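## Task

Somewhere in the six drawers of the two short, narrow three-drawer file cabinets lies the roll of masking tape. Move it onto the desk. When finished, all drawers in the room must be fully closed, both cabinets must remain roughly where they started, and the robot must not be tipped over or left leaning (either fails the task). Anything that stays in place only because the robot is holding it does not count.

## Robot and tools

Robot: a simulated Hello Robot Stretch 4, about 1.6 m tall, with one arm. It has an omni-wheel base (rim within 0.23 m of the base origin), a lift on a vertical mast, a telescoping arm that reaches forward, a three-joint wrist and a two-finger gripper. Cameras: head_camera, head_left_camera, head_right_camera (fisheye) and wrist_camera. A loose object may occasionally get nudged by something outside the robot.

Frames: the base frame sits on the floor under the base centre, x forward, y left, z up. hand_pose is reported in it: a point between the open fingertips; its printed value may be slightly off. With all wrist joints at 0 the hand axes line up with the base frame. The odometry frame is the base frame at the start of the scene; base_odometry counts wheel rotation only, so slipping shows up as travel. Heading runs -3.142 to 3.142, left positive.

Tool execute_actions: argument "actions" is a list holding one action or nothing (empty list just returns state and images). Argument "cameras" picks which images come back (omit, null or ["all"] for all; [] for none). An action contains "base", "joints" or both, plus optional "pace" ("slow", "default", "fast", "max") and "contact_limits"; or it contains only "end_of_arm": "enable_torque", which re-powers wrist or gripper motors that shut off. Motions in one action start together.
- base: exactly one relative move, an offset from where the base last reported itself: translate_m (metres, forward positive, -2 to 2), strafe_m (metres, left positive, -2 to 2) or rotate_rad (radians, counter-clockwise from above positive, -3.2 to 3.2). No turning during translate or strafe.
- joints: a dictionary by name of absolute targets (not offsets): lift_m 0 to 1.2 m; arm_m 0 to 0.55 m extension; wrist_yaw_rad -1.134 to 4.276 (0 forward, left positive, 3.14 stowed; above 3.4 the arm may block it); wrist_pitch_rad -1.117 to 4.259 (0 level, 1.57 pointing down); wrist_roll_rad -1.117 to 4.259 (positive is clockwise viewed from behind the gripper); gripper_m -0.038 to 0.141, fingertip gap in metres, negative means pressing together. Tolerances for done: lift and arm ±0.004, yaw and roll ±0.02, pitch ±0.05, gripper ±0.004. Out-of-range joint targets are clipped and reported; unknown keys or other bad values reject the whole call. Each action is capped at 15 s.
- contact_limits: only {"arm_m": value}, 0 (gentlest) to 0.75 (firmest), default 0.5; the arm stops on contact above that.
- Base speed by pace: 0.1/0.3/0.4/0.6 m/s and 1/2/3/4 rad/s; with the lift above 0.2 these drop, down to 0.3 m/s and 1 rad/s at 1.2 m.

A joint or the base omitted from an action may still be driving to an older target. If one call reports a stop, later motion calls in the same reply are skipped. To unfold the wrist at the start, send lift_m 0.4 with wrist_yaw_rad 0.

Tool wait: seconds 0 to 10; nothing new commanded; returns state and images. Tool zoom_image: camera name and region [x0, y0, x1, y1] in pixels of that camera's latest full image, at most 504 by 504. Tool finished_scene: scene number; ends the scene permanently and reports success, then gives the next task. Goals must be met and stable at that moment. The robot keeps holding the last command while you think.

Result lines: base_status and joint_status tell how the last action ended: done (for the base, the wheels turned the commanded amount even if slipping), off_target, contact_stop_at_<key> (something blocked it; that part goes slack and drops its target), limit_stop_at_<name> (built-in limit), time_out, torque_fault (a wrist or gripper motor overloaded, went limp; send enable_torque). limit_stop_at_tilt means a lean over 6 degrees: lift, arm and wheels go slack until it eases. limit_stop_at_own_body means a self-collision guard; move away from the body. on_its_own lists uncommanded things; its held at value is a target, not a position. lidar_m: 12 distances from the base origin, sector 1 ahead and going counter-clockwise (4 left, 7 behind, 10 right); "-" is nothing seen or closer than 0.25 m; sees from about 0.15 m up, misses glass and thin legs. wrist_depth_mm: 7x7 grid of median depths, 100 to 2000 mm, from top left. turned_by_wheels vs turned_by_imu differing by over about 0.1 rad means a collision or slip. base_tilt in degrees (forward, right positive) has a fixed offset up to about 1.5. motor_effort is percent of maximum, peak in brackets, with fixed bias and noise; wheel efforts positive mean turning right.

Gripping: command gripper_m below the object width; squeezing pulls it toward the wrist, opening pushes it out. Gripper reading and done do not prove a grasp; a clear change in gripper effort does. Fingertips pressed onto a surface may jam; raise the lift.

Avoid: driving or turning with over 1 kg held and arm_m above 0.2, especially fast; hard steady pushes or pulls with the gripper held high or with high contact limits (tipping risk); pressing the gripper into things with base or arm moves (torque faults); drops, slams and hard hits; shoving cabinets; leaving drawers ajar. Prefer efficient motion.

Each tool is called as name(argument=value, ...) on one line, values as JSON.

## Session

execute_actions(actions=[])

Scene clock: 0.00 s.
base_odometry: x=+0.000 y=+0.000 heading=+0.000 (m, m, rad; odometry frame)
turned_by_wheels: +0.000 (rad since the last result)
turned_by_imu: +0.000 (rad since the last result)
base_tilt: forward=+0.7 right=+0.2 (deg)
lidar_m: 2.23 2.02 1.13 0.92 0.92 1.08 1.46 1.45 0.81 0.67 0.67 0.81
base_status: not commanded
joint_positions: lift_m=+0.290 arm_m=+0.000 wrist_yaw_rad=+3.162 wrist_pitch_rad=+0.011 wrist_roll_rad=+0.008 gripper_m=+0.057
joint_status: not commanded
motor_effort: lift_m=+18 arm_m=-1 wrist_yaw_rad=+0 wrist_pitch_rad=-5 wrist_roll_rad=-1 gripper_m=-1 wheel_0=+0 wheel_1=+0 wheel_2=+0 (%)
hand_pose: x=-0.1190 y=+0.0816 z=+0.4654 quat_wxyz=(-0.010, -0.006, +0.004, +1.000) (m; base frame)
wrist_depth_mm: - 140 265 1618 1756 1863 - / - 115 139 1661 1708 1863 - / - 116 141 1618 1756 1863 - / - 138 188 1661 1756 1863 - / 202 1464 1537 1618 1756 1808 - / 220 1464 194 1576 190 1576 1499 / 220 1118 1138 109 1138 1008 1042
pictures: head_camera, head_left_camera, head_right_camera, wrist_camera
Images, in order (width x height): head_camera 420x560, head_left_camera 420x672, head_right_camera 420x672, wrist_camera 616x392.

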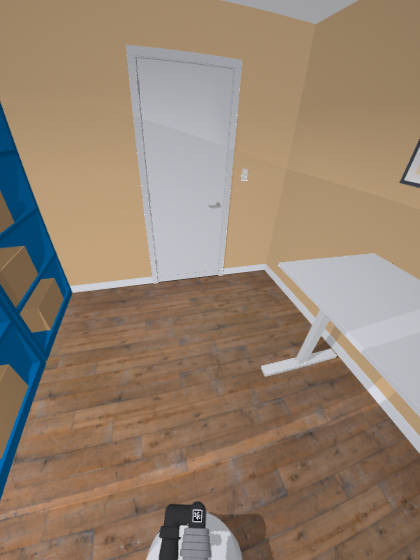

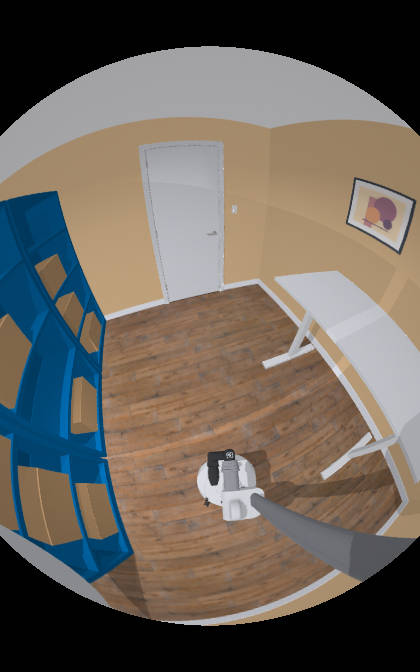

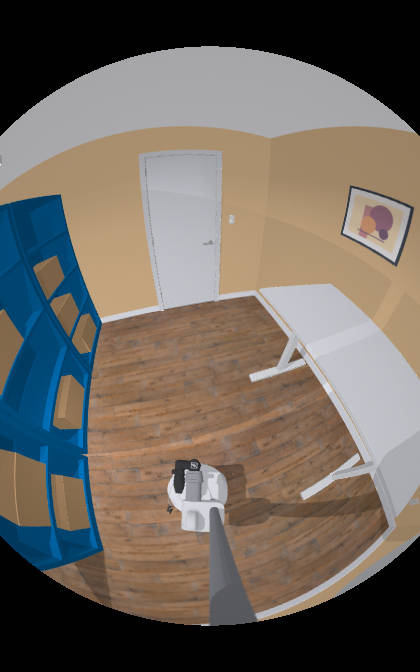

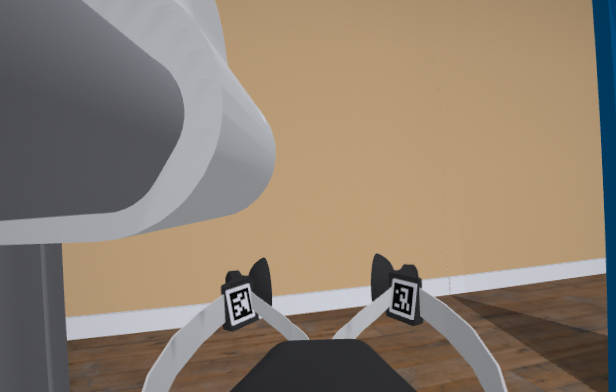

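execute_actions(actions=[{"base":{"rotate_rad":1.87},"joints":{"lift_m":0.19}}], cameras=["head_camera"])

execute_actions(actions=[{"base":{"strafe_m":0.98},"pace":"fast"}], cameras=["head_camera"])

Scene clock: 3.97 s.
base_odometry: x=+0.000 y=+0.000 heading=+1.870 (m, m, rad; odometry frame)
turned_by_wheels: +1.870 (rad since the last result)
turned_by_imu: +1.842 (rad since the last result)
base_tilt: forward=+0.7 right=+0.2 (deg)
lidar_m: 0.90 0.96 1.53 1.44 1.53 0.74 0.69 0.72 1.03 2.21 1.35 0.97
base_status: done
joint_positions: lift_m=+0.190 arm_m=+0.000 wrist_yaw_rad=+3.162 wrist_pitch_rad=+0.011 wrist_roll_rad=+0.008 gripper_m=+0.057
joint_status: all done
motor_effort: lift_m=+16(16) arm_m=-1(1) wrist_yaw_rad=+0(1) wrist_pitch_rad=-6(5) wrist_roll_rad=-1(1) gripper_m=-3(3) wheel_0=+1(6) wheel_1=+1(6) wheel_2=+1(4) (%)
hand_pose: x=-0.1190 y=+0.0816 z=+0.3651 quat_wxyz=(-0.010, -0.006, +0.004, +1.000) (m; base frame)
wrist_depth_mm: - 140 264 1078 1098 1537 1537 / - 115 139 1537 1537 1576 1537 / - 116 141 1576 1576 1576 1576 / - 138 188 1576 1576 1576 1537 / 203 1618 1576 1576 1576 1537 1537 / 219 1430 194 1336 191 1255 1229 / 220 904 931 109 891 809 866
pictures: head_camera
Images, in order (width x height): head_camera 420x560.

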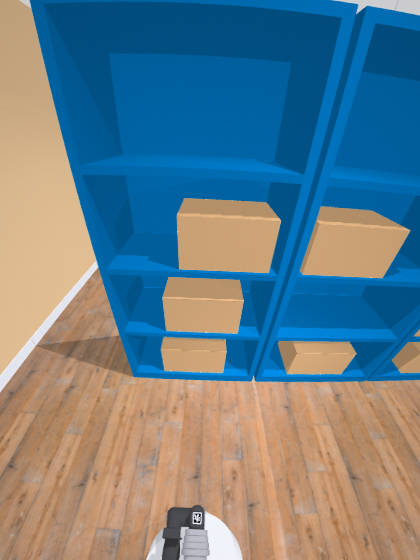

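Scene clock: 7.57 s.
base_odometry: x=-0.936 y=-0.289 heading=+1.870 (m, m, rad; odometry frame)
turned_by_wheels: +0.000 (rad since the last result)
turned_by_imu: +0.001 (rad since the last result)
base_tilt: forward=+0.7 right=+0.2 (deg)
lidar_m: 2.06 0.73 0.51 0.44 0.51 0.68 1.48 0.78 0.99 3.20 1.35 1.02
base_status: done
joint_positions: lift_m=+0.190 arm_m=+0.000 wrist_yaw_rad=+3.162 wrist_pitch_rad=+0.011 wrist_roll_rad=+0.008 gripper_m=+0.057
joint_status: not commanded
motor_effort: lift_m=+16(16) arm_m=-1(1) wrist_yaw_rad=+2(1) wrist_pitch_rad=-6(5) wrist_roll_rad=-1(1) gripper_m=-2(3) wheel_0=+1(10) wheel_1=+0(11) wheel_2=+0(3) (%)
hand_pose: x=-0.1190 y=+0.0816 z=+0.3651 quat_wxyz=(-0.010, -0.006, +0.004, +1.000) (m; base frame)
wrist_depth_mm: - 139 265 1576 1576 854 621 / - 115 139 1618 1576 904 627 / - 117 141 1618 1576 917 634 / - 138 188 1618 1576 931 640 / 203 1576 1576 1576 1576 946 647 / 219 1308 194 1336 191 891 647 / 220 917 931 109 917 768 654
pictures: head_camera
Images, in order (width x height): head_camera 420x560.

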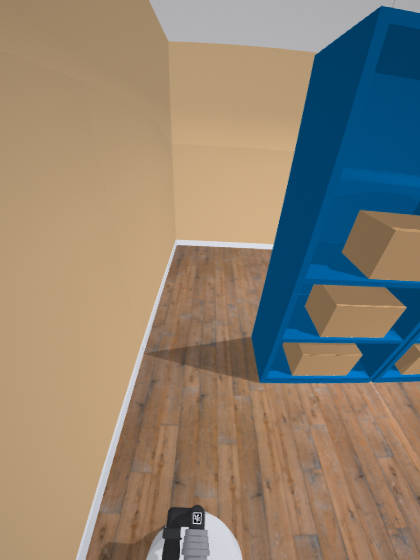

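execute_actions(actions=[{"base":{"translate_m":0.95},"pace":"fast"}], cameras=[])

execute_actions(actions=[{"base":{"translate_m":0.92},"joints":{"lift_m":0.4,"wrist_yaw_rad":0,"gripper_m":0.07},"pace":"fast"}], cameras=["head_camera","head_right_camera"])

Scene clock: 14.20 s.
base_odometry: x=-1.217 y=+0.619 heading=+1.870 (m, m, rad; odometry frame)
turned_by_wheels: +0.000 (rad since the last result)
turned_by_imu: -0.004 (rad since the last result)
base_tilt: forward=+0.6 right=+0.2 (deg)
lidar_m: 2.17 0.77 0.52 0.50 0.50 0.74 1.88 1.72 2.34 0.40 0.42 0.56
base_status: done
joint_positions: lift_m=+0.190 arm_m=+0.000 wrist_yaw_rad=+3.162 wrist_pitch_rad=+0.011 wrist_roll_rad=+0.008 gripper_m=+0.057
joint_status: not commanded
motor_effort: lift_m=+17(17) arm_m=-1(1) wrist_yaw_rad=+2(0) wrist_pitch_rad=-5(5) wrist_roll_rad=-1(1) gripper_m=-2(4) wheel_0=+0(6) wheel_1=-1(6) wheel_2=+1(10) (%)
hand_pose: x=-0.1190 y=+0.0816 z=+0.3651 quat_wxyz=(-0.010, -0.006, +0.004, +1.000) (m; base frame)
wrist_depth_mm: - 139 265 - 1808 904 627 / - 115 139 - 1863 917 640 / - 116 141 - 1921 946 647 / - 138 187 - - 946 654 / 202 - - - 1756 976 654 / 219 1464 193 1336 191 904 661 / 220 917 917 109 917 768 668
pictures: none
No camera images: the call's "cameras" was empty. Leave "cameras" out to get every camera's image.

Scene clock: 17.87 s.
base_odometry: x=-1.488 y=+1.498 heading=+1.870 (m, m, rad; odometry frame)
turned_by_wheels: +0.000 (rad since the last result)
turned_by_imu: -0.005 (rad since the last result)
base_tilt: forward=+0.7 right=+0.1 (deg)
lidar_m: 1.34 0.79 0.54 0.50 0.55 0.76 1.99 0.59 0.61 1.65 1.82 1.44
base_status: done
joint_positions: lift_m=+0.400 arm_m=+0.000 wrist_yaw_rad=+0.000 wrist_pitch_rad=+0.011 wrist_roll_rad=+0.008 gripper_m=+0.070
joint_status: all done
motor_effort: lift_m=+20(21) arm_m=-1(1) wrist_yaw_rad=-1(3) wrist_pitch_rad=-6(7) wrist_roll_rad=-1(1) gripper_m=-2(1) wheel_0=-2(7) wheel_1=-1(7) wheel_2=+0(7) (%)
hand_pose: x=+0.4597 y=-0.0874 z=+0.5748 quat_wxyz=(+1.000, +0.004, +0.006, +0.000) (m; base frame)
wrist_depth_mm: 931 1160 1138 1138 1160 1160 1138 / 904 1138 1138 1138 1138 1160 1138 / 891 1138 1138 1138 1160 1138 1160 / 891 1138 1138 1160 1160 1160 1138 / 878 1138 1118 1138 1160 1138 1138 / 866 1138 195 1138 193 1138 1138 / 866 1098 1160 109 1118 1138 1138
pictures: head_camera, head_right_camera
Images, in order (width x height): head_camera 420x560, head_right_camera 420x672.

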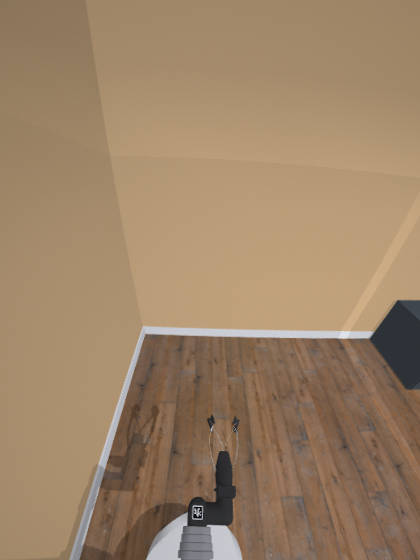

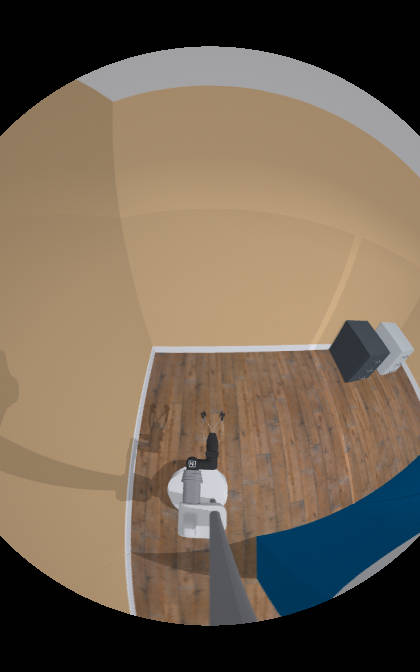

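execute_actions(actions=[{"base":{"rotate_rad":0.03},"joints":{"lift_m":0.2,"wrist_roll_rad":1.57}}], cameras=[])

execute_actions(actions=[{"base":{"strafe_m":-1.66},"joints":{"lift_m":0.25},"pace":"fast"}], cameras=["head_camera","wrist_camera"])

Scene clock: 21.53 s.
base_odometry: x=-1.488 y=+1.498 heading=+1.900 (m, m, rad; odometry frame)
turned_by_wheels: +0.030 (rad since the last result)
turned_by_imu: +0.030 (rad since the last result)
base_tilt: forward=+0.7 right=+0.2 (deg)
lidar_m: 1.36 0.72 0.54 0.49 0.54 0.78 2.32 0.59 0.62 1.84 1.82 1.42
base_status: done
joint_positions: lift_m=+0.200 arm_m=+0.000 wrist_yaw_rad=+0.000 wrist_pitch_rad=+0.011 wrist_roll_rad=+1.570 gripper_m=+0.070
joint_status: all done
motor_effort: lift_m=+16(19) arm_m=-1(1) wrist_yaw_rad=+1(1) wrist_pitch_rad=-6(5) wrist_roll_rad=+0(5) gripper_m=-2(3) wheel_0=+1(4) wheel_1=-1(4) wheel_2=+1(1) (%)
hand_pose: x=+0.4596 y=-0.0874 z=+0.3752 quat_wxyz=(+0.707, +0.707, +0.004, -0.004) (m; base frame)
wrist_depth_mm: 1182 1160 1160 1160 1160 778 544 / 1160 1160 1160 1160 1138 798 554 / 1182 1160 1138 1160 1138 798 554 / 1160 1160 1138 1118 1138 820 559 / 1160 1160 1160 1138 1138 820 559 / 1160 1138 195 1138 210 778 564 / 1160 1160 1138 109 1118 723 569
pictures: none
No camera images: the call's "cameras" was empty. Leave "cameras" out to get every camera's image.

Scene clock: 26.90 s.
base_odometry: x=+0.083 y=+2.034 heading=+1.900 (m, m, rad; odometry frame)
turned_by_wheels: +0.000 (rad since the last result)
turned_by_imu: -0.001 (rad since the last result)
base_tilt: forward=+0.6 right=+0.2 (deg)
lidar_m: 0.77 1.42 1.95 2.17 0.65 0.48 0.44 0.45 0.65 1.52 1.12 0.83
base_status: done
joint_positions: lift_m=+0.250 arm_m=+0.000 wrist_yaw_rad=+0.000 wrist_pitch_rad=+0.011 wrist_roll_rad=+1.570 gripper_m=+0.070
joint_status: all done
motor_effort: lift_m=+19(23) arm_m=-1(1) wrist_yaw_rad=+1(0) wrist_pitch_rad=-7(6) wrist_roll_rad=+0(1) gripper_m=-2(3) wheel_0=-1(11) wheel_1=+2(10) wheel_2=+0(4) (%)
hand_pose: x=+0.4596 y=-0.0874 z=+0.4248 quat_wxyz=(+0.707, +0.707, +0.004, -0.004) (m; base frame)
wrist_depth_mm: 1138 1160 1138 1098 585 585 580 / 1160 1160 1138 591 585 585 580 / 1160 1138 1160 585 585 585 569 / 1160 1138 1138 585 580 574 574 / 1138 1160 1118 580 580 569 569 / 1160 1138 195 1118 210 878 640 / 1160 1138 1138 109 1138 831 640
pictures: head_camera, wrist_camera
Images, in order (width x height): head_camera 420x560, wrist_camera 616x392.

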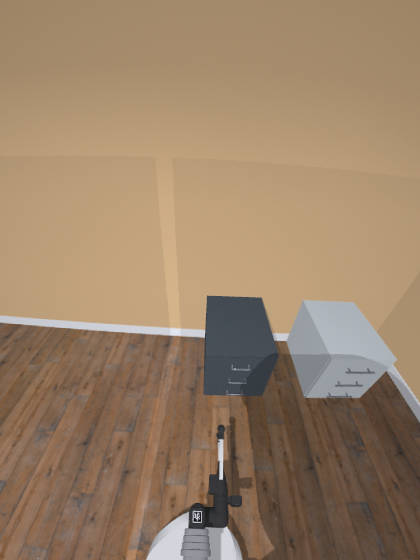

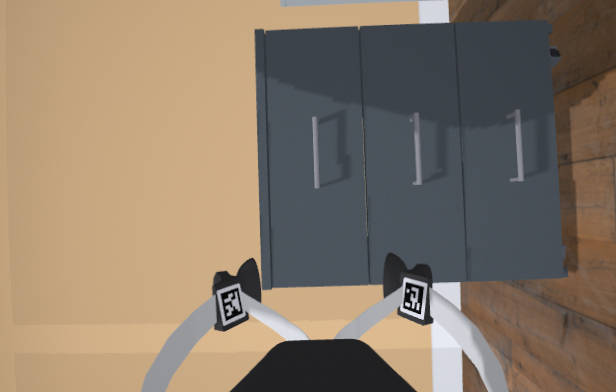

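execute_actions(actions=[{"base":{"strafe_m":-0.11},"joints":{"arm_m":0.25}}], cameras=["wrist_camera"])

Scene clock: 30.40 s.
base_odometry: x=+0.187 y=+2.070 heading=+1.900 (m, m, rad; odometry frame)
turned_by_wheels: +0.000 (rad since the last result)
turned_by_imu: +0.000 (rad since the last result)
base_tilt: forward=+0.7 right=+0.2 (deg)
lidar_m: 0.77 1.40 1.96 2.28 0.67 0.48 0.45 0.46 0.66 1.42 1.09 0.81
base_status: done
joint_positions: lift_m=+0.250 arm_m=+0.249 wrist_yaw_rad=+0.000 wrist_pitch_rad=+0.011 wrist_roll_rad=+1.570 gripper_m=+0.070
joint_status: all done
motor_effort: lift_m=+20(19) arm_m=+6(5) wrist_yaw_rad=+0(2) wrist_pitch_rad=-6(7) wrist_roll_rad=+0(0) gripper_m=+0(2) wheel_0=-1(9) wheel_1=+0(6) wheel_2=+1(1) (%)
hand_pose: x=+0.7084 y=-0.0874 z=+0.4249 quat_wxyz=(+0.707, +0.707, +0.004, -0.004) (m; base frame)
wrist_depth_mm: 917 904 891 345 343 340 340 / 904 904 345 345 342 340 336 / 904 904 343 342 338 336 334 / 904 891 351 340 336 338 332 / 904 891 343 338 336 334 330 / 904 904 195 336 210 332 330 / 904 891 338 109 332 330 329
pictures: wrist_camera
Images, in order (width x height): wrist_camera 616x392.

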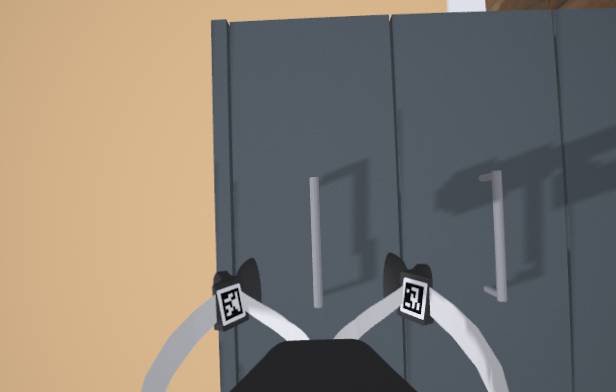

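execute_actions(actions=[{"base":{"rotate_rad":0.012},"joints":{"arm_m":0.338,"lift_m":0.254},"contact_limits":{"arm_m":0.25}}], cameras=[])

execute_actions(actions=[{"joints":{"gripper_m":-0.025}}], cameras=["wrist_camera"])

execute_actions(actions=[{"joints":{"arm_m":0.04}}], cameras=["head_camera"])

zoom_image(camera="head_camera", region=[150, 320, 290, 460])

Scene clock: 34.00 s.
base_odometry: x=+0.187 y=+2.070 heading=+1.912 (m, m, rad; odometry frame)
turned_by_wheels: +0.012 (rad since the last result)
turned_by_imu: +0.012 (rad since the last result)
base_tilt: forward=+0.7 right=+0.2 (deg)
lidar_m: 0.79 1.41 1.98 2.28 0.66 0.47 0.43 0.46 0.67 1.44 1.10 0.82
base_status: done
joint_positions: lift_m=+0.254 arm_m=+0.337 wrist_yaw_rad=+0.000 wrist_pitch_rad=+0.011 wrist_roll_rad=+1.570 gripper_m=+0.070
joint_status: all done
motor_effort: lift_m=+20(21) arm_m=+6(5) wrist_yaw_rad=+1(2) wrist_pitch_rad=-5(6) wrist_roll_rad=-1(0) gripper_m=-1(2) wheel_0=+0(3) wheel_1=+0(3) wheel_2=+0(3) (%)
contact_limits: arm_m 0.25
hand_pose: x=+0.7964 y=-0.0874 z=+0.4288 quat_wxyz=(+0.707, +0.707, +0.004, -0.004) (m; base frame)
wrist_depth_mm: 809 809 256 253 251 250 249 / 809 809 254 253 251 248 248 / 820 809 253 251 250 248 246 / 820 809 253 251 249 247 246 / 820 809 252 250 248 247 245 / 809 798 195 248 210 246 244 / 809 809 250 109 246 245 244
pictures: none
No camera images: the call's "cameras" was empty. Leave "cameras" out to get every camera's image.

Scene clock: 35.67 s.
base_odometry: x=+0.187 y=+2.070 heading=+1.912 (m, m, rad; odometry frame)
turned_by_wheels: +0.000 (rad since the last result)
turned_by_imu: +0.000 (rad since the last result)
base_tilt: forward=+0.7 right=+0.3 (deg)
lidar_m: 0.78 1.43 1.96 2.29 0.67 0.46 0.46 0.46 0.68 1.41 1.09 0.83
base_status: not commanded
joint_positions: lift_m=+0.254 arm_m=+0.337 wrist_yaw_rad=+0.001 wrist_pitch_rad=+0.012 wrist_roll_rad=+1.570 gripper_m=-0.024
joint_status: all done
motor_effort: lift_m=+20(20) arm_m=+5(6) wrist_yaw_rad=-1(1) wrist_pitch_rad=-6(9) wrist_roll_rad=+0(0) gripper_m=-18(18) wheel_0=+0(0) wheel_1=+0(0) wheel_2=+0(0) (%)
hand_pose: x=+0.7966 y=-0.0873 z=+0.4287 quat_wxyz=(+0.707, +0.707, +0.004, -0.004) (m; base frame)
wrist_depth_mm: 809 809 248 247 245 250 249 / 820 809 247 245 244 249 248 / 820 809 246 245 243 248 247 / 820 809 246 244 242 248 245 / 809 809 246 243 242 246 245 / 809 809 182 200 181 245 245 / 809 809 244 109 239 245 243
pictures: wrist_camera
Images, in order (width x height): wrist_camera 616x392.

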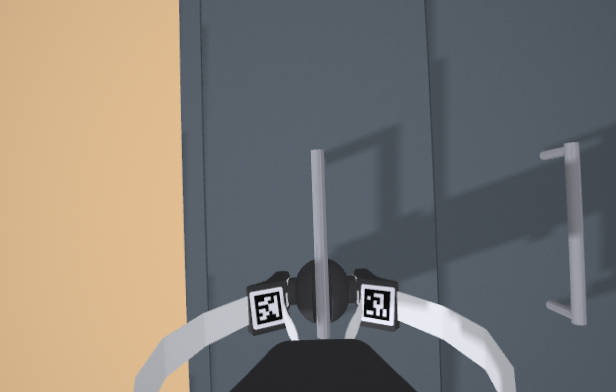

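Scene clock: 37.67 s.
base_odometry: x=+0.187 y=+2.070 heading=+1.912 (m, m, rad; odometry frame)
turned_by_wheels: +0.000 (rad since the last result)
turned_by_imu: +0.000 (rad since the last result)
base_tilt: forward=+0.6 right=+0.1 (deg)
lidar_m: 0.48 1.41 1.97 2.30 0.65 0.45 0.46 0.47 0.67 1.43 1.08 0.51
base_status: not commanded
joint_positions: lift_m=+0.254 arm_m=+0.041 wrist_yaw_rad=-0.002 wrist_pitch_rad=+0.013 wrist_roll_rad=+1.570 gripper_m=-0.024
joint_status: all done
motor_effort: lift_m=+20(20) arm_m=-5(6) wrist_yaw_rad=+7(7) wrist_pitch_rad=-11(9) wrist_roll_rad=+0(0) gripper_m=-17(20) wheel_0=-1(0) wheel_1=+0(0) wheel_2=+0(0) (%)
hand_pose: x=+0.5002 y=-0.0880 z=+0.4283 quat_wxyz=(+0.707, +0.707, +0.004, -0.005) (m; base frame)
wrist_depth_mm: 1118 1098 248 247 244 878 615 / 1118 1118 247 245 244 544 559 / 1098 1118 246 245 244 539 535 / 1118 1098 245 243 242 535 535 / 1098 1098 244 243 241 535 535 / 1118 1098 182 203 180 535 530 / 1098 1118 243 109 239 530 591
pictures: head_camera
Images, in order (width x height): head_camera 420x560.

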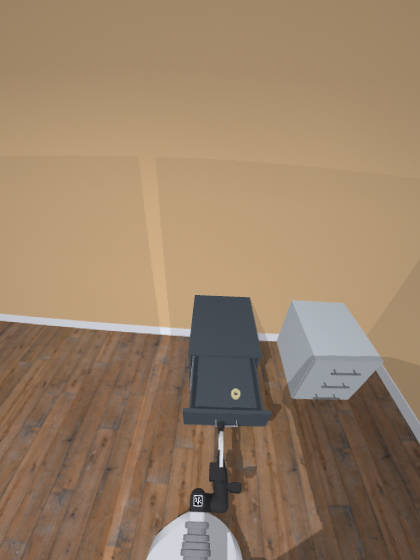

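Region (150, 320, 290, 460) of head_camera's 420x560 image, scaled by 3.600, with more detail than that image has.

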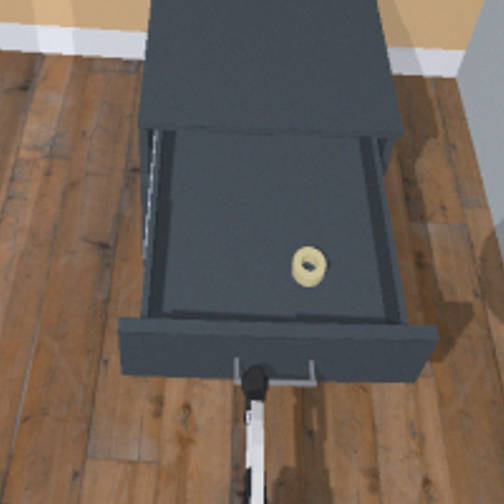

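execute_actions(actions=[{"joints":{"gripper_m":0.05}}], cameras=[])

execute_actions(actions=[{"base":{"translate_m":-0.02},"joints":{"arm_m":0.0}}], cameras=[])

execute_actions(actions=[{"base":{"strafe_m":-0.07},"joints":{"lift_m":0.68,"wrist_pitch_rad":1.57,"wrist_roll_rad":0,"gripper_m":0.085}}], cameras=[])

execute_actions(actions=[{"joints":{"arm_m":0.49}}], cameras=["wrist_camera"])

Scene clock: 40.93 s.
base_odometry: x=+0.187 y=+2.070 heading=+1.912 (m, m, rad; odometry frame)
turned_by_wheels: +0.000 (rad since the last result)
turned_by_imu: +0.000 (rad since the last result)
base_tilt: forward=+0.7 right=+0.2 (deg)
lidar_m: 0.50 1.43 2.00 2.27 0.67 0.47 0.45 0.48 0.67 1.43 1.06 0.54
base_status: not commanded
joint_positions: lift_m=+0.254 arm_m=+0.041 wrist_yaw_rad=+0.000 wrist_pitch_rad=+0.012 wrist_roll_rad=+1.570 gripper_m=+0.050
joint_status: all done
motor_effort: lift_m=+20(20) arm_m=-6(6) wrist_yaw_rad=+1(6) wrist_pitch_rad=-7(11) wrist_roll_rad=-1(1) gripper_m=-2(17) wheel_0=+0(0) wheel_1=+0(0) wheel_2=+0(0) (%)
hand_pose: x=+0.5003 y=-0.0875 z=+0.4287 quat_wxyz=(+0.707, +0.707, +0.004, -0.004) (m; base frame)
wrist_depth_mm: 1098 1078 256 253 253 891 615 / 1118 1118 256 254 252 544 539 / 1098 1098 255 253 251 539 535 / 1098 1118 254 252 250 535 530 / 1078 1118 253 252 250 535 535 / 1118 1098 196 250 191 535 530 / 1098 1098 251 109 247 535 627
pictures: none
No camera images: the call's "cameras" was empty. Leave "cameras" out to get every camera's image.

Scene clock: 41.83 s.
base_odometry: x=+0.193 y=+2.051 heading=+1.912 (m, m, rad; odometry frame)
turned_by_wheels: +0.000 (rad since the last result)
turned_by_imu: +0.000 (rad since the last result)
base_tilt: forward=+0.7 right=+0.2 (deg)
lidar_m: 0.52 1.45 2.01 2.28 0.61 0.45 0.43 0.44 0.66 1.42 1.11 0.53
base_status: done
joint_positions: lift_m=+0.254 arm_m=+0.001 wrist_yaw_rad=+0.000 wrist_pitch_rad=+0.011 wrist_roll_rad=+1.570 gripper_m=+0.050
joint_status: all done
motor_effort: lift_m=+20(19) arm_m=-6(5) wrist_yaw_rad=+1(2) wrist_pitch_rad=-6(7) wrist_roll_rad=-1(0) gripper_m=-2(2) wheel_0=+0(4) wheel_1=+0(4) wheel_2=+0(7) (%)
hand_pose: x=+0.4604 y=-0.0875 z=+0.4287 quat_wxyz=(+0.707, +0.707, +0.004, -0.004) (m; base frame)
wrist_depth_mm: 1182 1160 1138 312 312 891 621 / 1160 1160 1160 314 312 741 597 / 1182 1160 1138 312 310 597 597 / 1182 1160 1160 312 310 591 591 / 1182 1160 1160 310 309 597 591 / 1182 1160 196 309 191 591 585 / 1182 1160 1138 109 307 820 647
pictures: none
No camera images: the call's "cameras" was empty. Leave "cameras" out to get every camera's image.

Scene clock: 44.53 s.
base_odometry: x=+0.259 y=+2.075 heading=+1.912 (m, m, rad; odometry frame)
turned_by_wheels: +0.000 (rad since the last result)
turned_by_imu: +0.000 (rad since the last result)
base_tilt: forward=+0.6 right=+0.2 (deg)
lidar_m: 0.48 0.54 2.01 2.37 0.63 0.45 0.43 0.44 0.65 1.37 1.10 0.54
base_status: done
joint_positions: lift_m=+0.680 arm_m=+0.001 wrist_yaw_rad=+0.000 wrist_pitch_rad=+1.570 wrist_roll_rad=+0.000 gripper_m=+0.085
joint_status: all done
motor_effort: lift_m=+20(22) arm_m=-5(6) wrist_yaw_rad=+0(1) wrist_pitch_rad=+1(2) wrist_roll_rad=-2(4) gripper_m=-2(3) wheel_0=-2(6) wheel_1=+2(9) wheel_2=+0(1) (%)
hand_pose: x=+0.1721 y=-0.0874 z=+0.5695 quat_wxyz=(+0.707, +0.000, +0.707, +0.000) (m; base frame)
wrist_depth_mm: 809 798 798 788 778 768 768 / 809 798 798 778 788 778 768 / 809 798 798 798 788 768 768 / 809 809 798 788 778 768 768 / 809 798 585 574 778 778 759 / 798 798 196 574 211 778 759 / 798 798 580 109 768 768 759
pictures: none
No camera images: the call's "cameras" was empty. Leave "cameras" out to get every camera's image.

Scene clock: 47.03 s.
base_odometry: x=+0.259 y=+2.075 heading=+1.912 (m, m, rad; odometry frame)
turned_by_wheels: +0.000 (rad since the last result)
turned_by_imu: +0.000 (rad since the last result)
base_tilt: forward=+0.7 right=+0.2 (deg)
lidar_m: 0.49 0.54 2.02 2.37 0.61 0.45 0.43 0.43 0.64 1.36 1.11 0.54
base_status: not commanded
joint_positions: lift_m=+0.680 arm_m=+0.489 wrist_yaw_rad=+0.000 wrist_pitch_rad=+1.570 wrist_roll_rad=+0.000 gripper_m=+0.085
joint_status: all done
motor_effort: lift_m=+20(21) arm_m=+6(6) wrist_yaw_rad=+0(0) wrist_pitch_rad=+2(0) wrist_roll_rad=+0(2) gripper_m=-1(1) wheel_0=-2(2) wheel_1=+2(2) wheel_2=+0(0) (%)
hand_pose: x=+0.6602 y=-0.0874 z=+0.5695 quat_wxyz=(+0.707, +0.000, +0.707, +0.000) (m; base frame)
wrist_depth_mm: 279 278 276 273 276 281 699 / 809 424 421 418 415 768 707 / 809 421 421 418 413 768 768 / 798 413 421 418 415 768 759 / 809 404 424 418 413 759 759 / 809 399 196 418 211 366 768 / 798 329 343 109 332 294 759
pictures: wrist_camera
Images, in order (width x height): wrist_camera 616x392.

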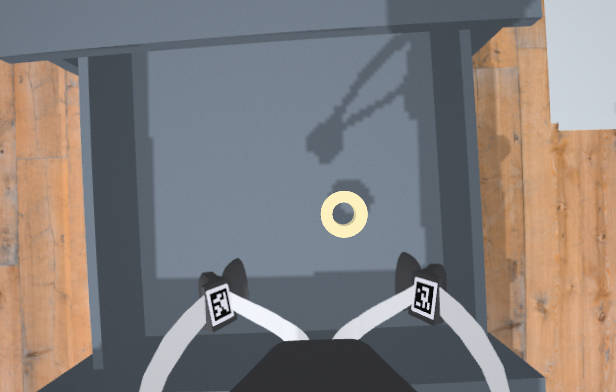

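execute_actions(actions=[{"base":{"strafe_m":-0.024},"joints":{"arm_m":0.521,"lift_m":0.565,"gripper_m":0.08}}], cameras=["wrist_camera"])

Scene clock: 50.90 s.
base_odometry: x=+0.282 y=+2.083 heading=+1.912 (m, m, rad; odometry frame)
turned_by_wheels: +0.000 (rad since the last result)
turned_by_imu: +0.000 (rad since the last result)
base_tilt: forward=+0.6 right=+0.2 (deg)
lidar_m: 0.51 0.53 2.01 2.38 0.64 0.45 0.43 0.44 0.65 1.34 1.11 0.54
base_status: done
joint_positions: lift_m=+0.565 arm_m=+0.520 wrist_yaw_rad=+0.000 wrist_pitch_rad=+1.570 wrist_roll_rad=+0.000 gripper_m=+0.080
joint_status: all done
motor_effort: lift_m=+16(18) arm_m=+6(3) wrist_yaw_rad=+0(1) wrist_pitch_rad=+0(0) wrist_roll_rad=-1(1) gripper_m=+0(3) wheel_0=+1(7) wheel_1=+0(7) wheel_2=+0(0) (%)
hand_pose: x=+0.6911 y=-0.0874 z=+0.4549 quat_wxyz=(+0.707, +0.000, +0.707, +0.000) (m; base frame)
wrist_depth_mm: 303 312 309 306 304 247 661 / 312 312 307 306 303 257 654 / 312 310 307 304 301 262 661 / 312 310 307 306 303 247 654 / 310 309 306 303 301 251 654 / 307 310 196 303 196 220 654 / 312 309 307 109 301 223 647
pictures: wrist_camera
Images, in order (width x height): wrist_camera 616x392.

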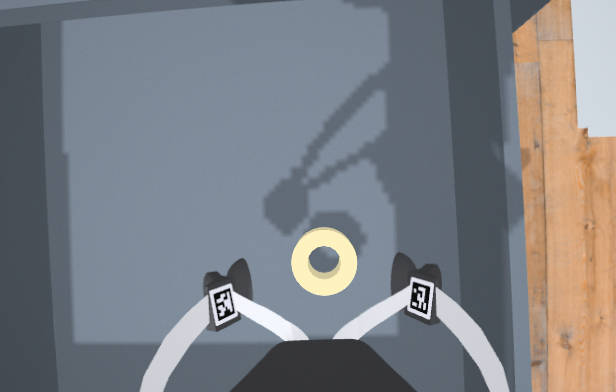

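execute_actions(actions=[{"joints":{"lift_m":0.505}}], cameras=["wrist_camera"])

execute_actions(actions=[{"joints":{"gripper_m":0.015}}], cameras=[])

execute_actions(actions=[{"joints":{"lift_m":0.66}}], cameras=["wrist_camera"])

Scene clock: 53.90 s.
base_odometry: x=+0.282 y=+2.083 heading=+1.912 (m, m, rad; odometry frame)
turned_by_wheels: +0.000 (rad since the last result)
turned_by_imu: +0.000 (rad since the last result)
base_tilt: forward=+0.7 right=+0.2 (deg)
lidar_m: 0.50 0.56 1.99 2.39 0.63 0.44 0.42 0.46 0.64 1.34 1.13 0.54
base_status: not commanded
joint_positions: lift_m=+0.505 arm_m=+0.520 wrist_yaw_rad=+0.000 wrist_pitch_rad=+1.570 wrist_roll_rad=+0.000 gripper_m=+0.080
joint_status: all done
motor_effort: lift_m=+16(16) arm_m=+6(6) wrist_yaw_rad=+0(0) wrist_pitch_rad=+2(2) wrist_roll_rad=-1(1) gripper_m=-2(3) wheel_0=+1(1) wheel_1=+0(0) wheel_2=+1(0) (%)
hand_pose: x=+0.6911 y=-0.0874 z=+0.3949 quat_wxyz=(+0.707, +0.000, +0.707, +0.000) (m; base frame)
wrist_depth_mm: 252 251 248 246 244 231 169 / 252 249 248 247 244 237 171 / 252 250 247 245 242 241 174 / 252 250 248 244 243 241 177 / 252 250 248 245 243 240 179 / 252 249 196 227 196 220 180 / 251 250 247 109 242 222 183
pictures: wrist_camera
Images, in order (width x height): wrist_camera 616x392.

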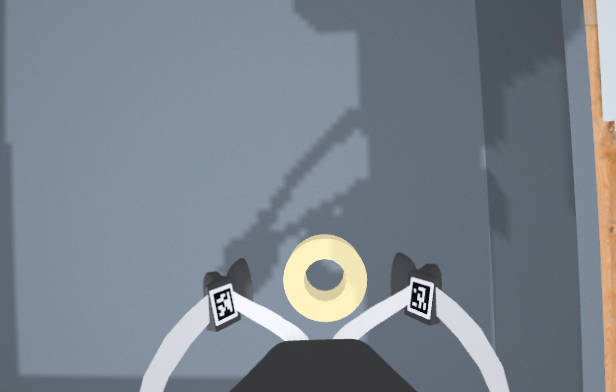

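Scene clock: 55.33 s.
base_odometry: x=+0.282 y=+2.083 heading=+1.912 (m, m, rad; odometry frame)
turned_by_wheels: +0.000 (rad since the last result)
turned_by_imu: +0.000 (rad since the last result)
base_tilt: forward=+0.6 right=+0.2 (deg)
lidar_m: 0.50 0.55 1.98 2.39 0.62 0.45 0.43 0.45 0.65 1.33 1.11 0.54
base_status: not commanded
joint_positions: lift_m=+0.505 arm_m=+0.520 wrist_yaw_rad=+0.000 wrist_pitch_rad=+1.570 wrist_roll_rad=+0.000 gripper_m=+0.015
joint_status: all done
motor_effort: lift_m=+16(16) arm_m=+6(6) wrist_yaw_rad=+0(0) wrist_pitch_rad=+1(0) wrist_roll_rad=-1(1) gripper_m=-19(19) wheel_0=+1(1) wheel_1=+0(0) wheel_2=+0(0) (%)
hand_pose: x=+0.6911 y=-0.0874 z=+0.3949 quat_wxyz=(+0.707, +0.000, +0.707, +0.000) (m; base frame)
wrist_depth_mm: 253 250 248 246 243 232 169 / 252 250 248 246 244 237 171 / 252 250 247 245 243 241 174 / 252 250 248 245 243 241 177 / 252 249 247 216 243 241 179 / 251 250 185 212 187 220 181 / 251 249 247 109 243 239 182
pictures: none
No camera images: the call's "cameras" was empty. Leave "cameras" out to get every camera's image.

Scene clock: 57.07 s.
base_odometry: x=+0.282 y=+2.083 heading=+1.912 (m, m, rad; odometry frame)
turned_by_wheels: +0.000 (rad since the last result)
turned_by_imu: +0.000 (rad since the last result)
base_tilt: forward=+0.7 right=+0.2 (deg)
lidar_m: 0.49 0.51 1.98 2.38 0.63 0.45 0.44 0.45 0.66 1.33 1.11 0.55
base_status: not commanded
joint_positions: lift_m=+0.660 arm_m=+0.520 wrist_yaw_rad=+0.000 wrist_pitch_rad=+1.570 wrist_roll_rad=+0.000 gripper_m=+0.015
joint_status: all done
motor_effort: lift_m=+20(20) arm_m=+5(6) wrist_yaw_rad=+0(1) wrist_pitch_rad=+1(1) wrist_roll_rad=-1(1) gripper_m=-19(19) wheel_0=+1(1) wheel_1=+0(0) wheel_2=+0(0) (%)
hand_pose: x=+0.6911 y=-0.0874 z=+0.5495 quat_wxyz=(+0.707, +0.000, +0.707, +0.000) (m; base frame)
wrist_depth_mm: 259 257 255 253 251 249 676 / 265 404 399 399 394 750 676 / 353 407 402 399 394 750 750 / 359 402 402 399 394 750 741 / 574 402 402 216 394 750 741 / 569 404 185 212 187 750 750 / 347 366 399 109 384 330 741
pictures: wrist_camera
Images, in order (width x height): wrist_camera 616x392.

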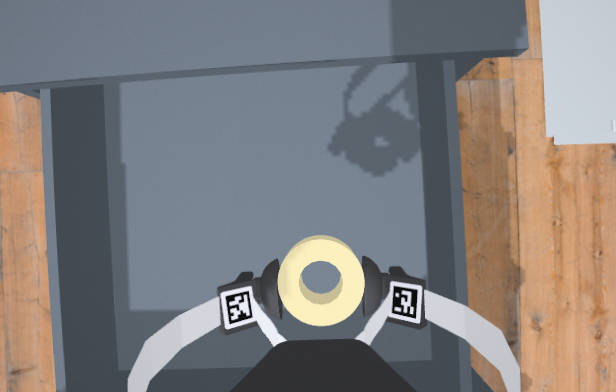

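execute_actions(actions=[{"base":{"strafe_m":-0.03},"joints":{"arm_m":0.0,"gripper_m":0.01}}], cameras=[])

execute_actions(actions=[{"joints":{"wrist_pitch_rad":0.0,"lift_m":0.292}}], cameras=["wrist_camera"])

execute_actions(actions=[{"joints":{"arm_m":0.34},"contact_limits":{"arm_m":0.25}}], cameras=["wrist_camera"])

Scene clock: 62.60 s.
base_odometry: x=+0.310 y=+2.093 heading=+1.912 (m, m, rad; odometry frame)
turned_by_wheels: +0.000 (rad since the last result)
turned_by_imu: +0.000 (rad since the last result)
base_tilt: forward=+0.6 right=+0.2 (deg)
lidar_m: 0.51 0.52 2.00 2.40 0.62 0.46 0.41 0.44 0.62 1.31 1.11 0.54
base_status: done
joint_positions: lift_m=+0.660 arm_m=+0.001 wrist_yaw_rad=+0.000 wrist_pitch_rad=+1.570 wrist_roll_rad=+0.000 gripper_m=+0.010
joint_status: all done
motor_effort: lift_m=+20(21) arm_m=-6(6) wrist_yaw_rad=+1(0) wrist_pitch_rad=+1(2) wrist_roll_rad=-1(0) gripper_m=-22(23) wheel_0=+0(7) wheel_1=+0(7) wheel_2=+0(0) (%)
hand_pose: x=+0.1721 y=-0.0874 z=+0.5495 quat_wxyz=(+0.707, +0.000, +0.707, +0.000) (m; base frame)
wrist_depth_mm: 788 778 778 768 759 759 750 / 788 778 778 768 759 759 741 / 788 778 778 759 768 759 741 / 788 778 768 768 768 759 750 / 788 778 564 215 759 750 750 / 778 778 185 211 187 750 750 / 788 768 559 109 759 750 750
pictures: none
No camera images: the call's "cameras" was empty. Leave "cameras" out to get every camera's image.

Scene clock: 65.10 s.
base_odometry: x=+0.310 y=+2.093 heading=+1.912 (m, m, rad; odometry frame)
turned_by_wheels: +0.000 (rad since the last result)
turned_by_imu: +0.000 (rad since the last result)
base_tilt: forward=+0.7 right=+0.2 (deg)
lidar_m: 0.53 0.55 2.00 2.42 0.64 0.44 0.43 0.46 0.64 1.30 1.08 0.55
base_status: not commanded
joint_positions: lift_m=+0.292 arm_m=+0.001 wrist_yaw_rad=+0.000 wrist_pitch_rad=+0.003 wrist_roll_rad=+0.000 gripper_m=+0.010
joint_status: all done
motor_effort: lift_m=+16(19) arm_m=-6(6) wrist_yaw_rad=+0(1) wrist_pitch_rad=-7(11) wrist_roll_rad=-1(1) gripper_m=-23(21) wheel_0=+1(0) wheel_1=+0(0) wheel_2=+0(0) (%)
hand_pose: x=+0.4604 y=-0.0874 z=+0.4695 quat_wxyz=(+1.000, +0.000, +0.002, +0.000) (m; base frame)
wrist_depth_mm: 1182 1160 1160 1138 1118 1118 1118 / 1182 1160 1160 1138 1138 1118 1098 / 1160 1160 1160 1160 1138 1118 1118 / 1182 1160 1160 1138 1118 1118 715 / 312 312 310 215 309 878 640 / 314 314 185 211 188 768 647 / 314 312 312 109 309 891 647
pictures: wrist_camera
Images, in order (width x height): wrist_camera 616x392.

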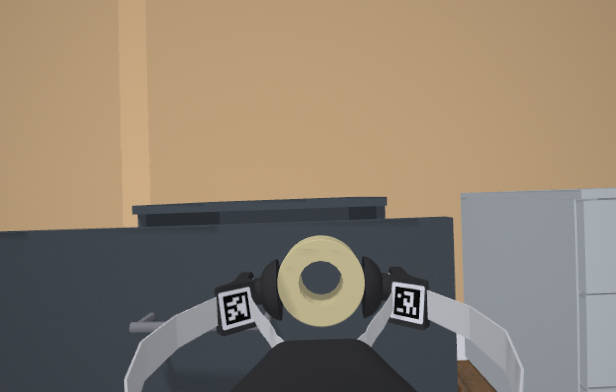

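Scene clock: 67.23 s.
base_odometry: x=+0.310 y=+2.093 heading=+1.912 (m, m, rad; odometry frame)
turned_by_wheels: +0.000 (rad since the last result)
turned_by_imu: +0.000 (rad since the last result)
base_tilt: forward=+0.7 right=+0.2 (deg)
lidar_m: 0.79 1.42 2.00 2.41 0.63 0.46 0.41 0.45 0.64 1.31 1.09 0.97
base_status: not commanded
joint_positions: lift_m=+0.292 arm_m=+0.339 wrist_yaw_rad=+0.000 wrist_pitch_rad=+0.003 wrist_roll_rad=+0.000 gripper_m=+0.010
joint_status: all done
motor_effort: lift_m=+16(16) arm_m=+6(15) wrist_yaw_rad=+1(23) wrist_pitch_rad=-7(8) wrist_roll_rad=-1(1) gripper_m=-21(19) wheel_0=+1(2) wheel_1=-2(1) wheel_2=+0(5) (%)
contact_limits: arm_m 0.25
hand_pose: x=+0.7984 y=-0.0874 z=+0.4696 quat_wxyz=(+1.000, +0.000, +0.001, +0.000) (m; base frame)
wrist_depth_mm: 842 831 820 809 809 798 798 / 831 831 820 820 809 809 798 / 842 831 820 820 809 809 798 / 842 820 831 798 554 798 732 / 272 270 270 216 267 798 647 / 272 270 186 209 187 267 654 / 272 270 270 109 266 266 654
pictures: wrist_camera
Images, in order (width x height): wrist_camera 616x392.

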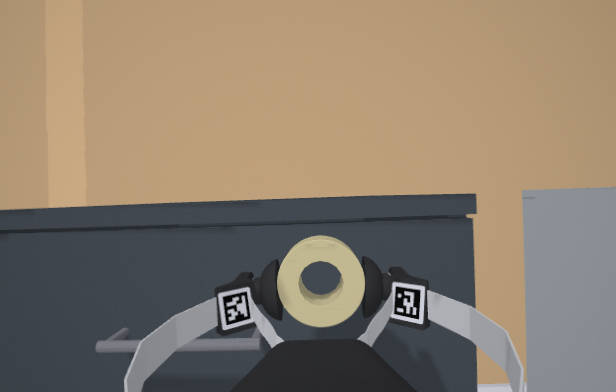

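execute_actions(actions=[{"joints":{"arm_m":0.375},"contact_limits":{"arm_m":0.15},"pace":"slow"}], cameras=[])

Scene clock: 70.17 s.
base_odometry: x=+0.310 y=+2.093 heading=+1.912 (m, m, rad; odometry frame)
turned_by_wheels: +0.000 (rad since the last result)
turned_by_imu: +0.000 (rad since the last result)
base_tilt: forward=+0.6 right=+0.1 (deg)
lidar_m: 0.79 1.43 2.01 2.43 0.65 0.45 0.42 0.45 0.67 1.29 1.13 0.97
base_status: not commanded
joint_positions: lift_m=+0.292 arm_m=+0.374 wrist_yaw_rad=-0.001 wrist_pitch_rad=+0.003 wrist_roll_rad=+0.000 gripper_m=+0.010
joint_status: all done
motor_effort: lift_m=+15(15) arm_m=+7(7) wrist_yaw_rad=+3(4) wrist_pitch_rad=-7(6) wrist_roll_rad=-1(1) gripper_m=-20(20) wheel_0=+1(1) wheel_1=-1(1) wheel_2=+0(0) (%)
contact_limits: arm_m 0.15
hand_pose: x=+0.8330 y=-0.0877 z=+0.4696 quat_wxyz=(+1.000, +0.000, +0.001, -0.001) (m; base frame)
wrist_depth_mm: 809 798 788 788 778 759 768 / 809 798 798 788 778 768 768 / 798 798 788 778 778 768 759 / 809 798 778 778 274 759 723 / 236 236 235 213 233 233 647 / 236 236 187 209 187 232 647 / 236 205 235 109 233 233 654
pictures: none
No camera images: the call's "cameras" was empty. Leave "cameras" out to get every camera's image.

Shut. Return.

execute_actions(actions=[{"joints":{"arm_m":0.24}}], cameras=[])

execute_actions(actions=[{"base":{"strafe_m":1.95},"joints":{"arm_m":0.01,"lift_m":0.19},"pace":"max"}], cameras=["head_right_camera"])

Scene clock: 72.60 s.
base_odometry: x=+0.310 y=+2.093 heading=+1.912 (m, m, rad; odometry frame)
turned_by_wheels: +0.000 (rad since the last result)
turned_by_imu: +0.000 (rad since the last result)
base_tilt: forward=+0.6 right=+0.2 (deg)
lidar_m: 0.79 1.42 2.02 2.41 0.62 0.43 0.44 0.45 0.63 1.31 1.11 0.97
base_status: not commanded
joint_positions: lift_m=+0.292 arm_m=+0.241 wrist_yaw_rad=+0.000 wrist_pitch_rad=+0.003 wrist_roll_rad=+0.000 gripper_m=+0.010
joint_status: all done
motor_effort: lift_m=+16(16) arm_m=-6(4) wrist_yaw_rad=+1(4) wrist_pitch_rad=-7(7) wrist_roll_rad=-1(1) gripper_m=-22(20) wheel_0=+1(1) wheel_1=-1(2) wheel_2=+0(0) (%)
hand_pose: x=+0.7004 y=-0.0875 z=+0.4696 quat_wxyz=(+1.000, +0.000, +0.001, +0.000) (m; base frame)
wrist_depth_mm: 946 931 917 917 904 891 878 / 917 931 917 904 904 891 878 / 946 931 917 917 904 891 878 / 946 917 904 917 580 891 723 / 370 368 368 214 364 904 647 / 368 368 186 209 188 831 654 / 368 368 366 109 364 891 654
pictures: none
No camera images: the call's "cameras" was empty. Leave "cameras" out to get every camera's image.

Scene clock: 77.40 s.
base_odometry: x=-1.527 y=+1.440 heading=+1.912 (m, m, rad; odometry frame)
turned_by_wheels: +0.000 (rad since the last result)
turned_by_imu: +0.002 (rad since the last result)
base_tilt: forward=+0.6 right=+0.2 (deg)
lidar_m: 1.40 0.64 0.48 0.45 0.46 0.70 2.16 0.64 0.61 1.76 1.87 1.45
base_status: done
joint_positions: lift_m=+0.190 arm_m=+0.011 wrist_yaw_rad=+0.000 wrist_pitch_rad=+0.003 wrist_roll_rad=+0.000 gripper_m=+0.010
joint_status: all done
motor_effort: lift_m=+17(15) arm_m=-6(7) wrist_yaw_rad=+1(2) wrist_pitch_rad=-7(8) wrist_roll_rad=-1(0) gripper_m=-23(21) wheel_0=+0(13) wheel_1=+0(13) wheel_2=+0(1) (%)
hand_pose: x=+0.4704 y=-0.0874 z=+0.3675 quat_wxyz=(+1.000, +0.000, +0.001, +0.000) (m; base frame)
wrist_depth_mm: 768 1118 1182 1205 1182 1138 1138 / 759 1078 1182 1182 1160 1160 1138 / 750 1098 1182 1182 1182 1160 1138 / 750 1078 1182 1182 1160 1160 1138 / 741 1060 1182 216 1160 1160 1138 / 741 991 186 210 188 1118 1118 / 741 831 931 109 891 820 854
pictures: head_right_camera
Images, in order (width x height): head_right_camera 420x672.

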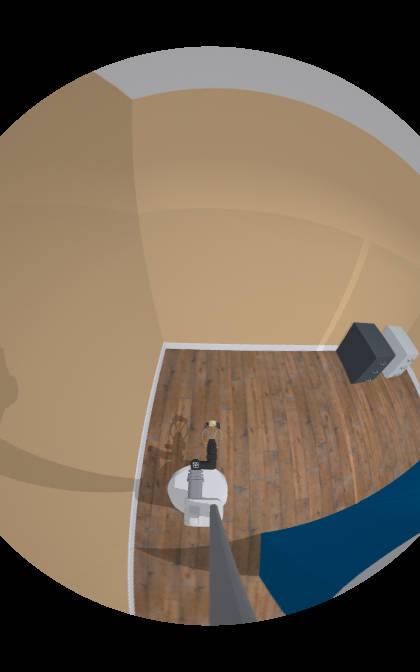

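execute_actions(actions=[{"base":{"translate_m":-2.0},"pace":"max"}], cameras=[])

execute_actions(actions=[{"base":{"strafe_m":-0.75},"pace":"fast"}], cameras=[])

execute_actions(actions=[{"joints":{"lift_m":0.93,"wrist_pitch_rad":1.57},"base":{"rotate_rad":-3.17}}], cameras=["head_camera"])

Scene clock: 84.80 s.
base_odometry: x=-0.858 y=-0.445 heading=+1.912 (m, m, rad; odometry frame)
turned_by_wheels: +0.000 (rad since the last result)
turned_by_imu: +0.008 (rad since the last result)
base_tilt: forward=+0.6 right=+0.2 (deg)
lidar_m: 1.88 0.72 0.55 0.50 0.52 0.77 1.32 0.65 0.79 3.16 1.53 1.17
base_status: done
joint_positions: lift_m=+0.190 arm_m=+0.011 wrist_yaw_rad=+0.000 wrist_pitch_rad=+0.003 wrist_roll_rad=+0.000 gripper_m=+0.010
joint_status: not commanded
motor_effort: lift_m=+17(17) arm_m=-5(6) wrist_yaw_rad=+1(1) wrist_pitch_rad=-7(7) wrist_roll_rad=-1(2) gripper_m=-19(20) wheel_0=+1(7) wheel_1=+1(8) wheel_2=+0(13) (%)
hand_pose: x=+0.4704 y=-0.0874 z=+0.3675 quat_wxyz=(+1.000, +0.000, +0.001, +0.000) (m; base frame)
wrist_depth_mm: 842 1182 - - - 1025 1118 / 820 1182 - - - 991 931 / 820 1182 - - - 904 904 / 809 1160 - - - 1025 1255 / 809 1160 - 215 - 1042 866 / 788 1078 186 210 188 878 866 / 788 820 917 109 891 820 820
pictures: none
No camera images: the call's "cameras" was empty. Leave "cameras" out to get every camera's image.

Scene clock: 87.90 s.
base_odometry: x=-0.151 y=-0.194 heading=+1.912 (m, m, rad; odometry frame)
turned_by_wheels: +0.000 (rad since the last result)
turned_by_imu: +0.000 (rad since the last result)
base_tilt: forward=+0.6 right=+0.2 (deg)
lidar_m: 1.04 1.76 1.29 1.26 1.31 0.56 0.55 0.60 0.84 2.43 1.50 1.10
base_status: done
joint_positions: lift_m=+0.190 arm_m=+0.011 wrist_yaw_rad=+0.000 wrist_pitch_rad=+0.003 wrist_roll_rad=+0.000 gripper_m=+0.010
joint_status: not commanded
motor_effort: lift_m=+17(17) arm_m=-6(6) wrist_yaw_rad=+0(1) wrist_pitch_rad=-8(6) wrist_roll_rad=-1(1) gripper_m=-20(20) wheel_0=-2(11) wheel_1=+0(12) wheel_2=+1(1) (%)
hand_pose: x=+0.4704 y=-0.0874 z=+0.3675 quat_wxyz=(+1.000, +0.000, +0.001, +0.000) (m; base frame)
wrist_depth_mm: 1808 - 1060 1025 1025 960 831 / 1756 - 1281 854 842 904 820 / 1756 - 1138 854 842 904 798 / 1756 - 1138 1255 1255 1078 809 / 1708 - 1205 214 842 991 820 / 1464 1308 187 209 188 878 820 / 946 820 842 109 820 809 809
pictures: none
No camera images: the call's "cameras" was empty. Leave "cameras" out to get every camera's image.

Scene clock: 91.63 s.
base_odometry: x=-0.151 y=-0.194 heading=-1.258 (m, m, rad; odometry frame)
turned_by_wheels: -3.170 (rad since the last result)
turned_by_imu: -3.123 (rad since the last result)
base_tilt: forward=+0.6 right=+0.2 (deg)
lidar_m: 0.54 0.56 0.86 2.45 1.50 1.11 1.06 1.71 1.30 1.22 1.28 0.56
base_status: done
joint_positions: lift_m=+0.930 arm_m=+0.011 wrist_yaw_rad=+0.000 wrist_pitch_rad=+1.570 wrist_roll_rad=+0.000 gripper_m=+0.010
joint_status: all done
motor_effort: lift_m=+20(20) arm_m=-6(5) wrist_yaw_rad=+0(0) wrist_pitch_rad=+1(7) wrist_roll_rad=-1(1) gripper_m=-21(20) wheel_0=+1(4) wheel_1=+1(8) wheel_2=+1(4) (%)
hand_pose: x=+0.1821 y=-0.0874 z=+0.8195 quat_wxyz=(+0.707, +0.000, +0.707, +0.000) (m; base frame)
wrist_depth_mm: 1060 1060 1042 1042 1025 1008 1008 / 1060 1042 1042 1025 1025 1025 1008 / 1060 1060 1060 1025 1025 1008 1008 / 1060 1042 1042 1025 1025 1008 1008 / 1042 1042 842 215 1025 1008 1008 / 1060 1042 186 209 187 1025 991 / 1060 1042 1042 109 1008 1008 1008
pictures: head_camera
Images, in order (width x height): head_camera 420x560.

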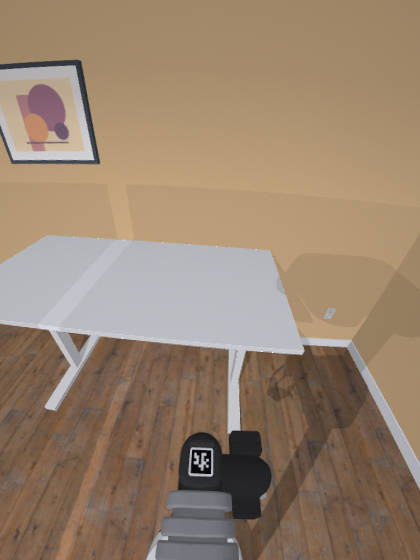

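execute_actions(actions=[{"joints":{"arm_m":0.54}}], cameras=["wrist_camera"])

Scene clock: 94.37 s.
base_odometry: x=-0.151 y=-0.194 heading=-1.258 (m, m, rad; odometry frame)
turned_by_wheels: +0.000 (rad since the last result)
turned_by_imu: +0.024 (rad since the last result)
base_tilt: forward=+0.6 right=+0.2 (deg)
lidar_m: 0.57 0.60 0.90 2.45 1.43 1.09 1.07 1.72 1.30 1.24 1.31 0.58
base_status: not commanded
joint_positions: lift_m=+0.930 arm_m=+0.388 wrist_yaw_rad=-0.006 wrist_pitch_rad=+1.581 wrist_roll_rad=+0.001 gripper_m=+0.010
joint_status: arm_m contact_stop (moved +0.377 of +0.529)
on_its_own: arm_m is slack since a contact_stop (your +0.540 is given up); wrist_yaw_rad is at rest, and its effort (+19) is outside its rest range (-13 to +13); wrist_pitch_rad is at rest, and its effort (-31) is outside its rest range (-23 to +23)
motor_effort: lift_m=+17(20) arm_m=+0(25) wrist_yaw_rad=+19(79) wrist_pitch_rad=-31(100) wrist_roll_rad=-3(7) gripper_m=-22(21) wheel_0=+4(7) wheel_1=+1(7) wheel_2=-5(13) (%)
hand_pose: x=+0.5550 y=-0.0874 z=+0.8198 quat_wxyz=(+0.704, +0.003, +0.711, -0.003) (m; base frame)
wrist_depth_mm: - - - - - - - / - - - - - - - / - - - - - - - / - - - - - - - / - - - - - - - / - - - - - - - / 1042 1042 1042 - 1025 1008 1008
pictures: wrist_camera
Images, in order (width x height): wrist_camera 616x392.

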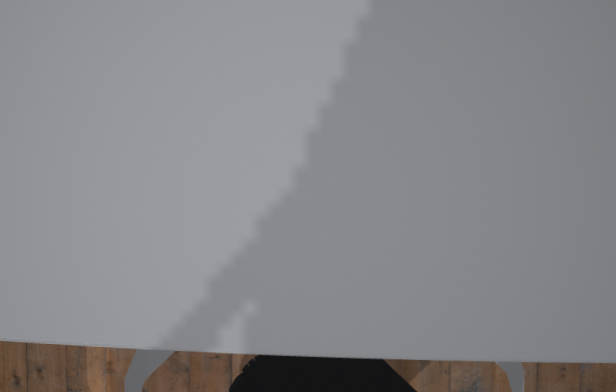

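execute_actions(actions=[{"joints":{"arm_m":0.28}}], cameras=["wrist_camera"])

execute_actions(actions=[{"joints":{"lift_m":1.19}}], cameras=["wrist_camera"])

Scene clock: 97.20 s.
base_odometry: x=-0.151 y=-0.194 heading=-1.258 (m, m, rad; odometry frame)
turned_by_wheels: +0.000 (rad since the last result)
turned_by_imu: +0.000 (rad since the last result)
base_tilt: forward=+0.7 right=+0.2 (deg)
lidar_m: 0.55 0.60 0.91 2.43 1.45 1.10 1.08 1.70 1.31 1.25 1.31 0.58
base_status: not commanded
joint_positions: lift_m=+0.930 arm_m=+0.281 wrist_yaw_rad=+0.000 wrist_pitch_rad=+1.570 wrist_roll_rad=+0.000 gripper_m=+0.010
joint_status: all done
motor_effort: lift_m=+17(18) arm_m=-6(4) wrist_yaw_rad=+2(19) wrist_pitch_rad=+1(29) wrist_roll_rad=-2(3) gripper_m=-20(22) wheel_0=+2(4) wheel_1=+1(1) wheel_2=+1(5) (%)
hand_pose: x=+0.4521 y=-0.0874 z=+0.8198 quat_wxyz=(+0.707, +0.000, +0.707, +0.000) (m; base frame)
wrist_depth_mm: 1060 1060 1060 1042 1008 1008 1008 / 1060 1060 1025 1008 1025 1025 1008 / 1060 1078 1060 1025 1025 1008 1008 / 1042 1042 1042 1025 1025 1008 1008 / 1060 1042 1042 215 1025 1008 991 / 1042 1042 185 210 187 1008 991 / 1060 1042 1042 109 1008 1008 1008
pictures: wrist_camera
Images, in order (width x height): wrist_camera 616x392.

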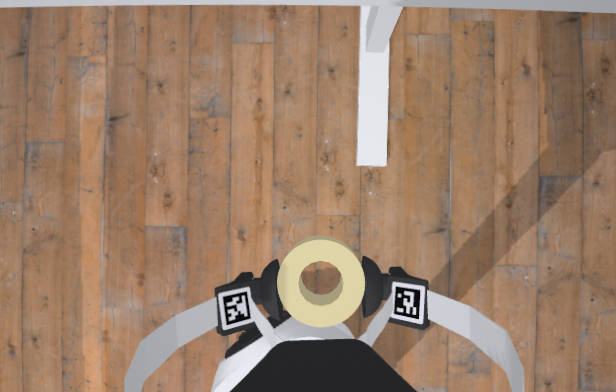

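Scene clock: 99.33 s.
base_odometry: x=-0.151 y=-0.194 heading=-1.258 (m, m, rad; odometry frame)
turned_by_wheels: +0.000 (rad since the last result)
turned_by_imu: +0.000 (rad since the last result)
base_tilt: forward=+0.6 right=+0.2 (deg)
lidar_m: 0.55 0.59 0.91 2.41 1.48 1.11 1.07 1.71 1.29 1.22 1.27 0.56
base_status: not commanded
joint_positions: lift_m=+1.190 arm_m=+0.281 wrist_yaw_rad=+0.000 wrist_pitch_rad=+1.570 wrist_roll_rad=+0.000 gripper_m=+0.010
joint_status: all done
motor_effort: lift_m=+20(16) arm_m=-6(6) wrist_yaw_rad=+0(2) wrist_pitch_rad=+0(1) wrist_roll_rad=-2(2) gripper_m=-21(21) wheel_0=+2(2) wheel_1=+1(0) wheel_2=+1(1) (%)
hand_pose: x=+0.4521 y=-0.0874 z=+1.0795 quat_wxyz=(+0.707, +0.000, +0.707, +0.000) (m; base frame)
wrist_depth_mm: 362 359 355 353 349 345 342 / 362 359 357 351 347 345 343 / 1281 1281 1281 1281 1229 357 345 / 1308 1308 1308 1281 1281 1255 1255 / 1308 1308 1308 216 1255 1255 1229 / 1336 1308 185 210 188 1255 1229 / 1281 1308 1281 109 1255 1255 1229
pictures: wrist_camera
Images, in order (width x height): wrist_camera 616x392.

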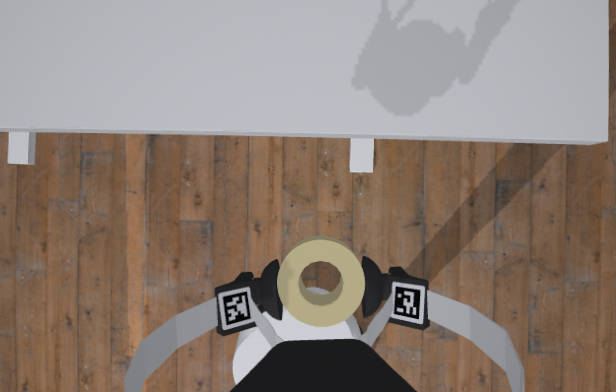

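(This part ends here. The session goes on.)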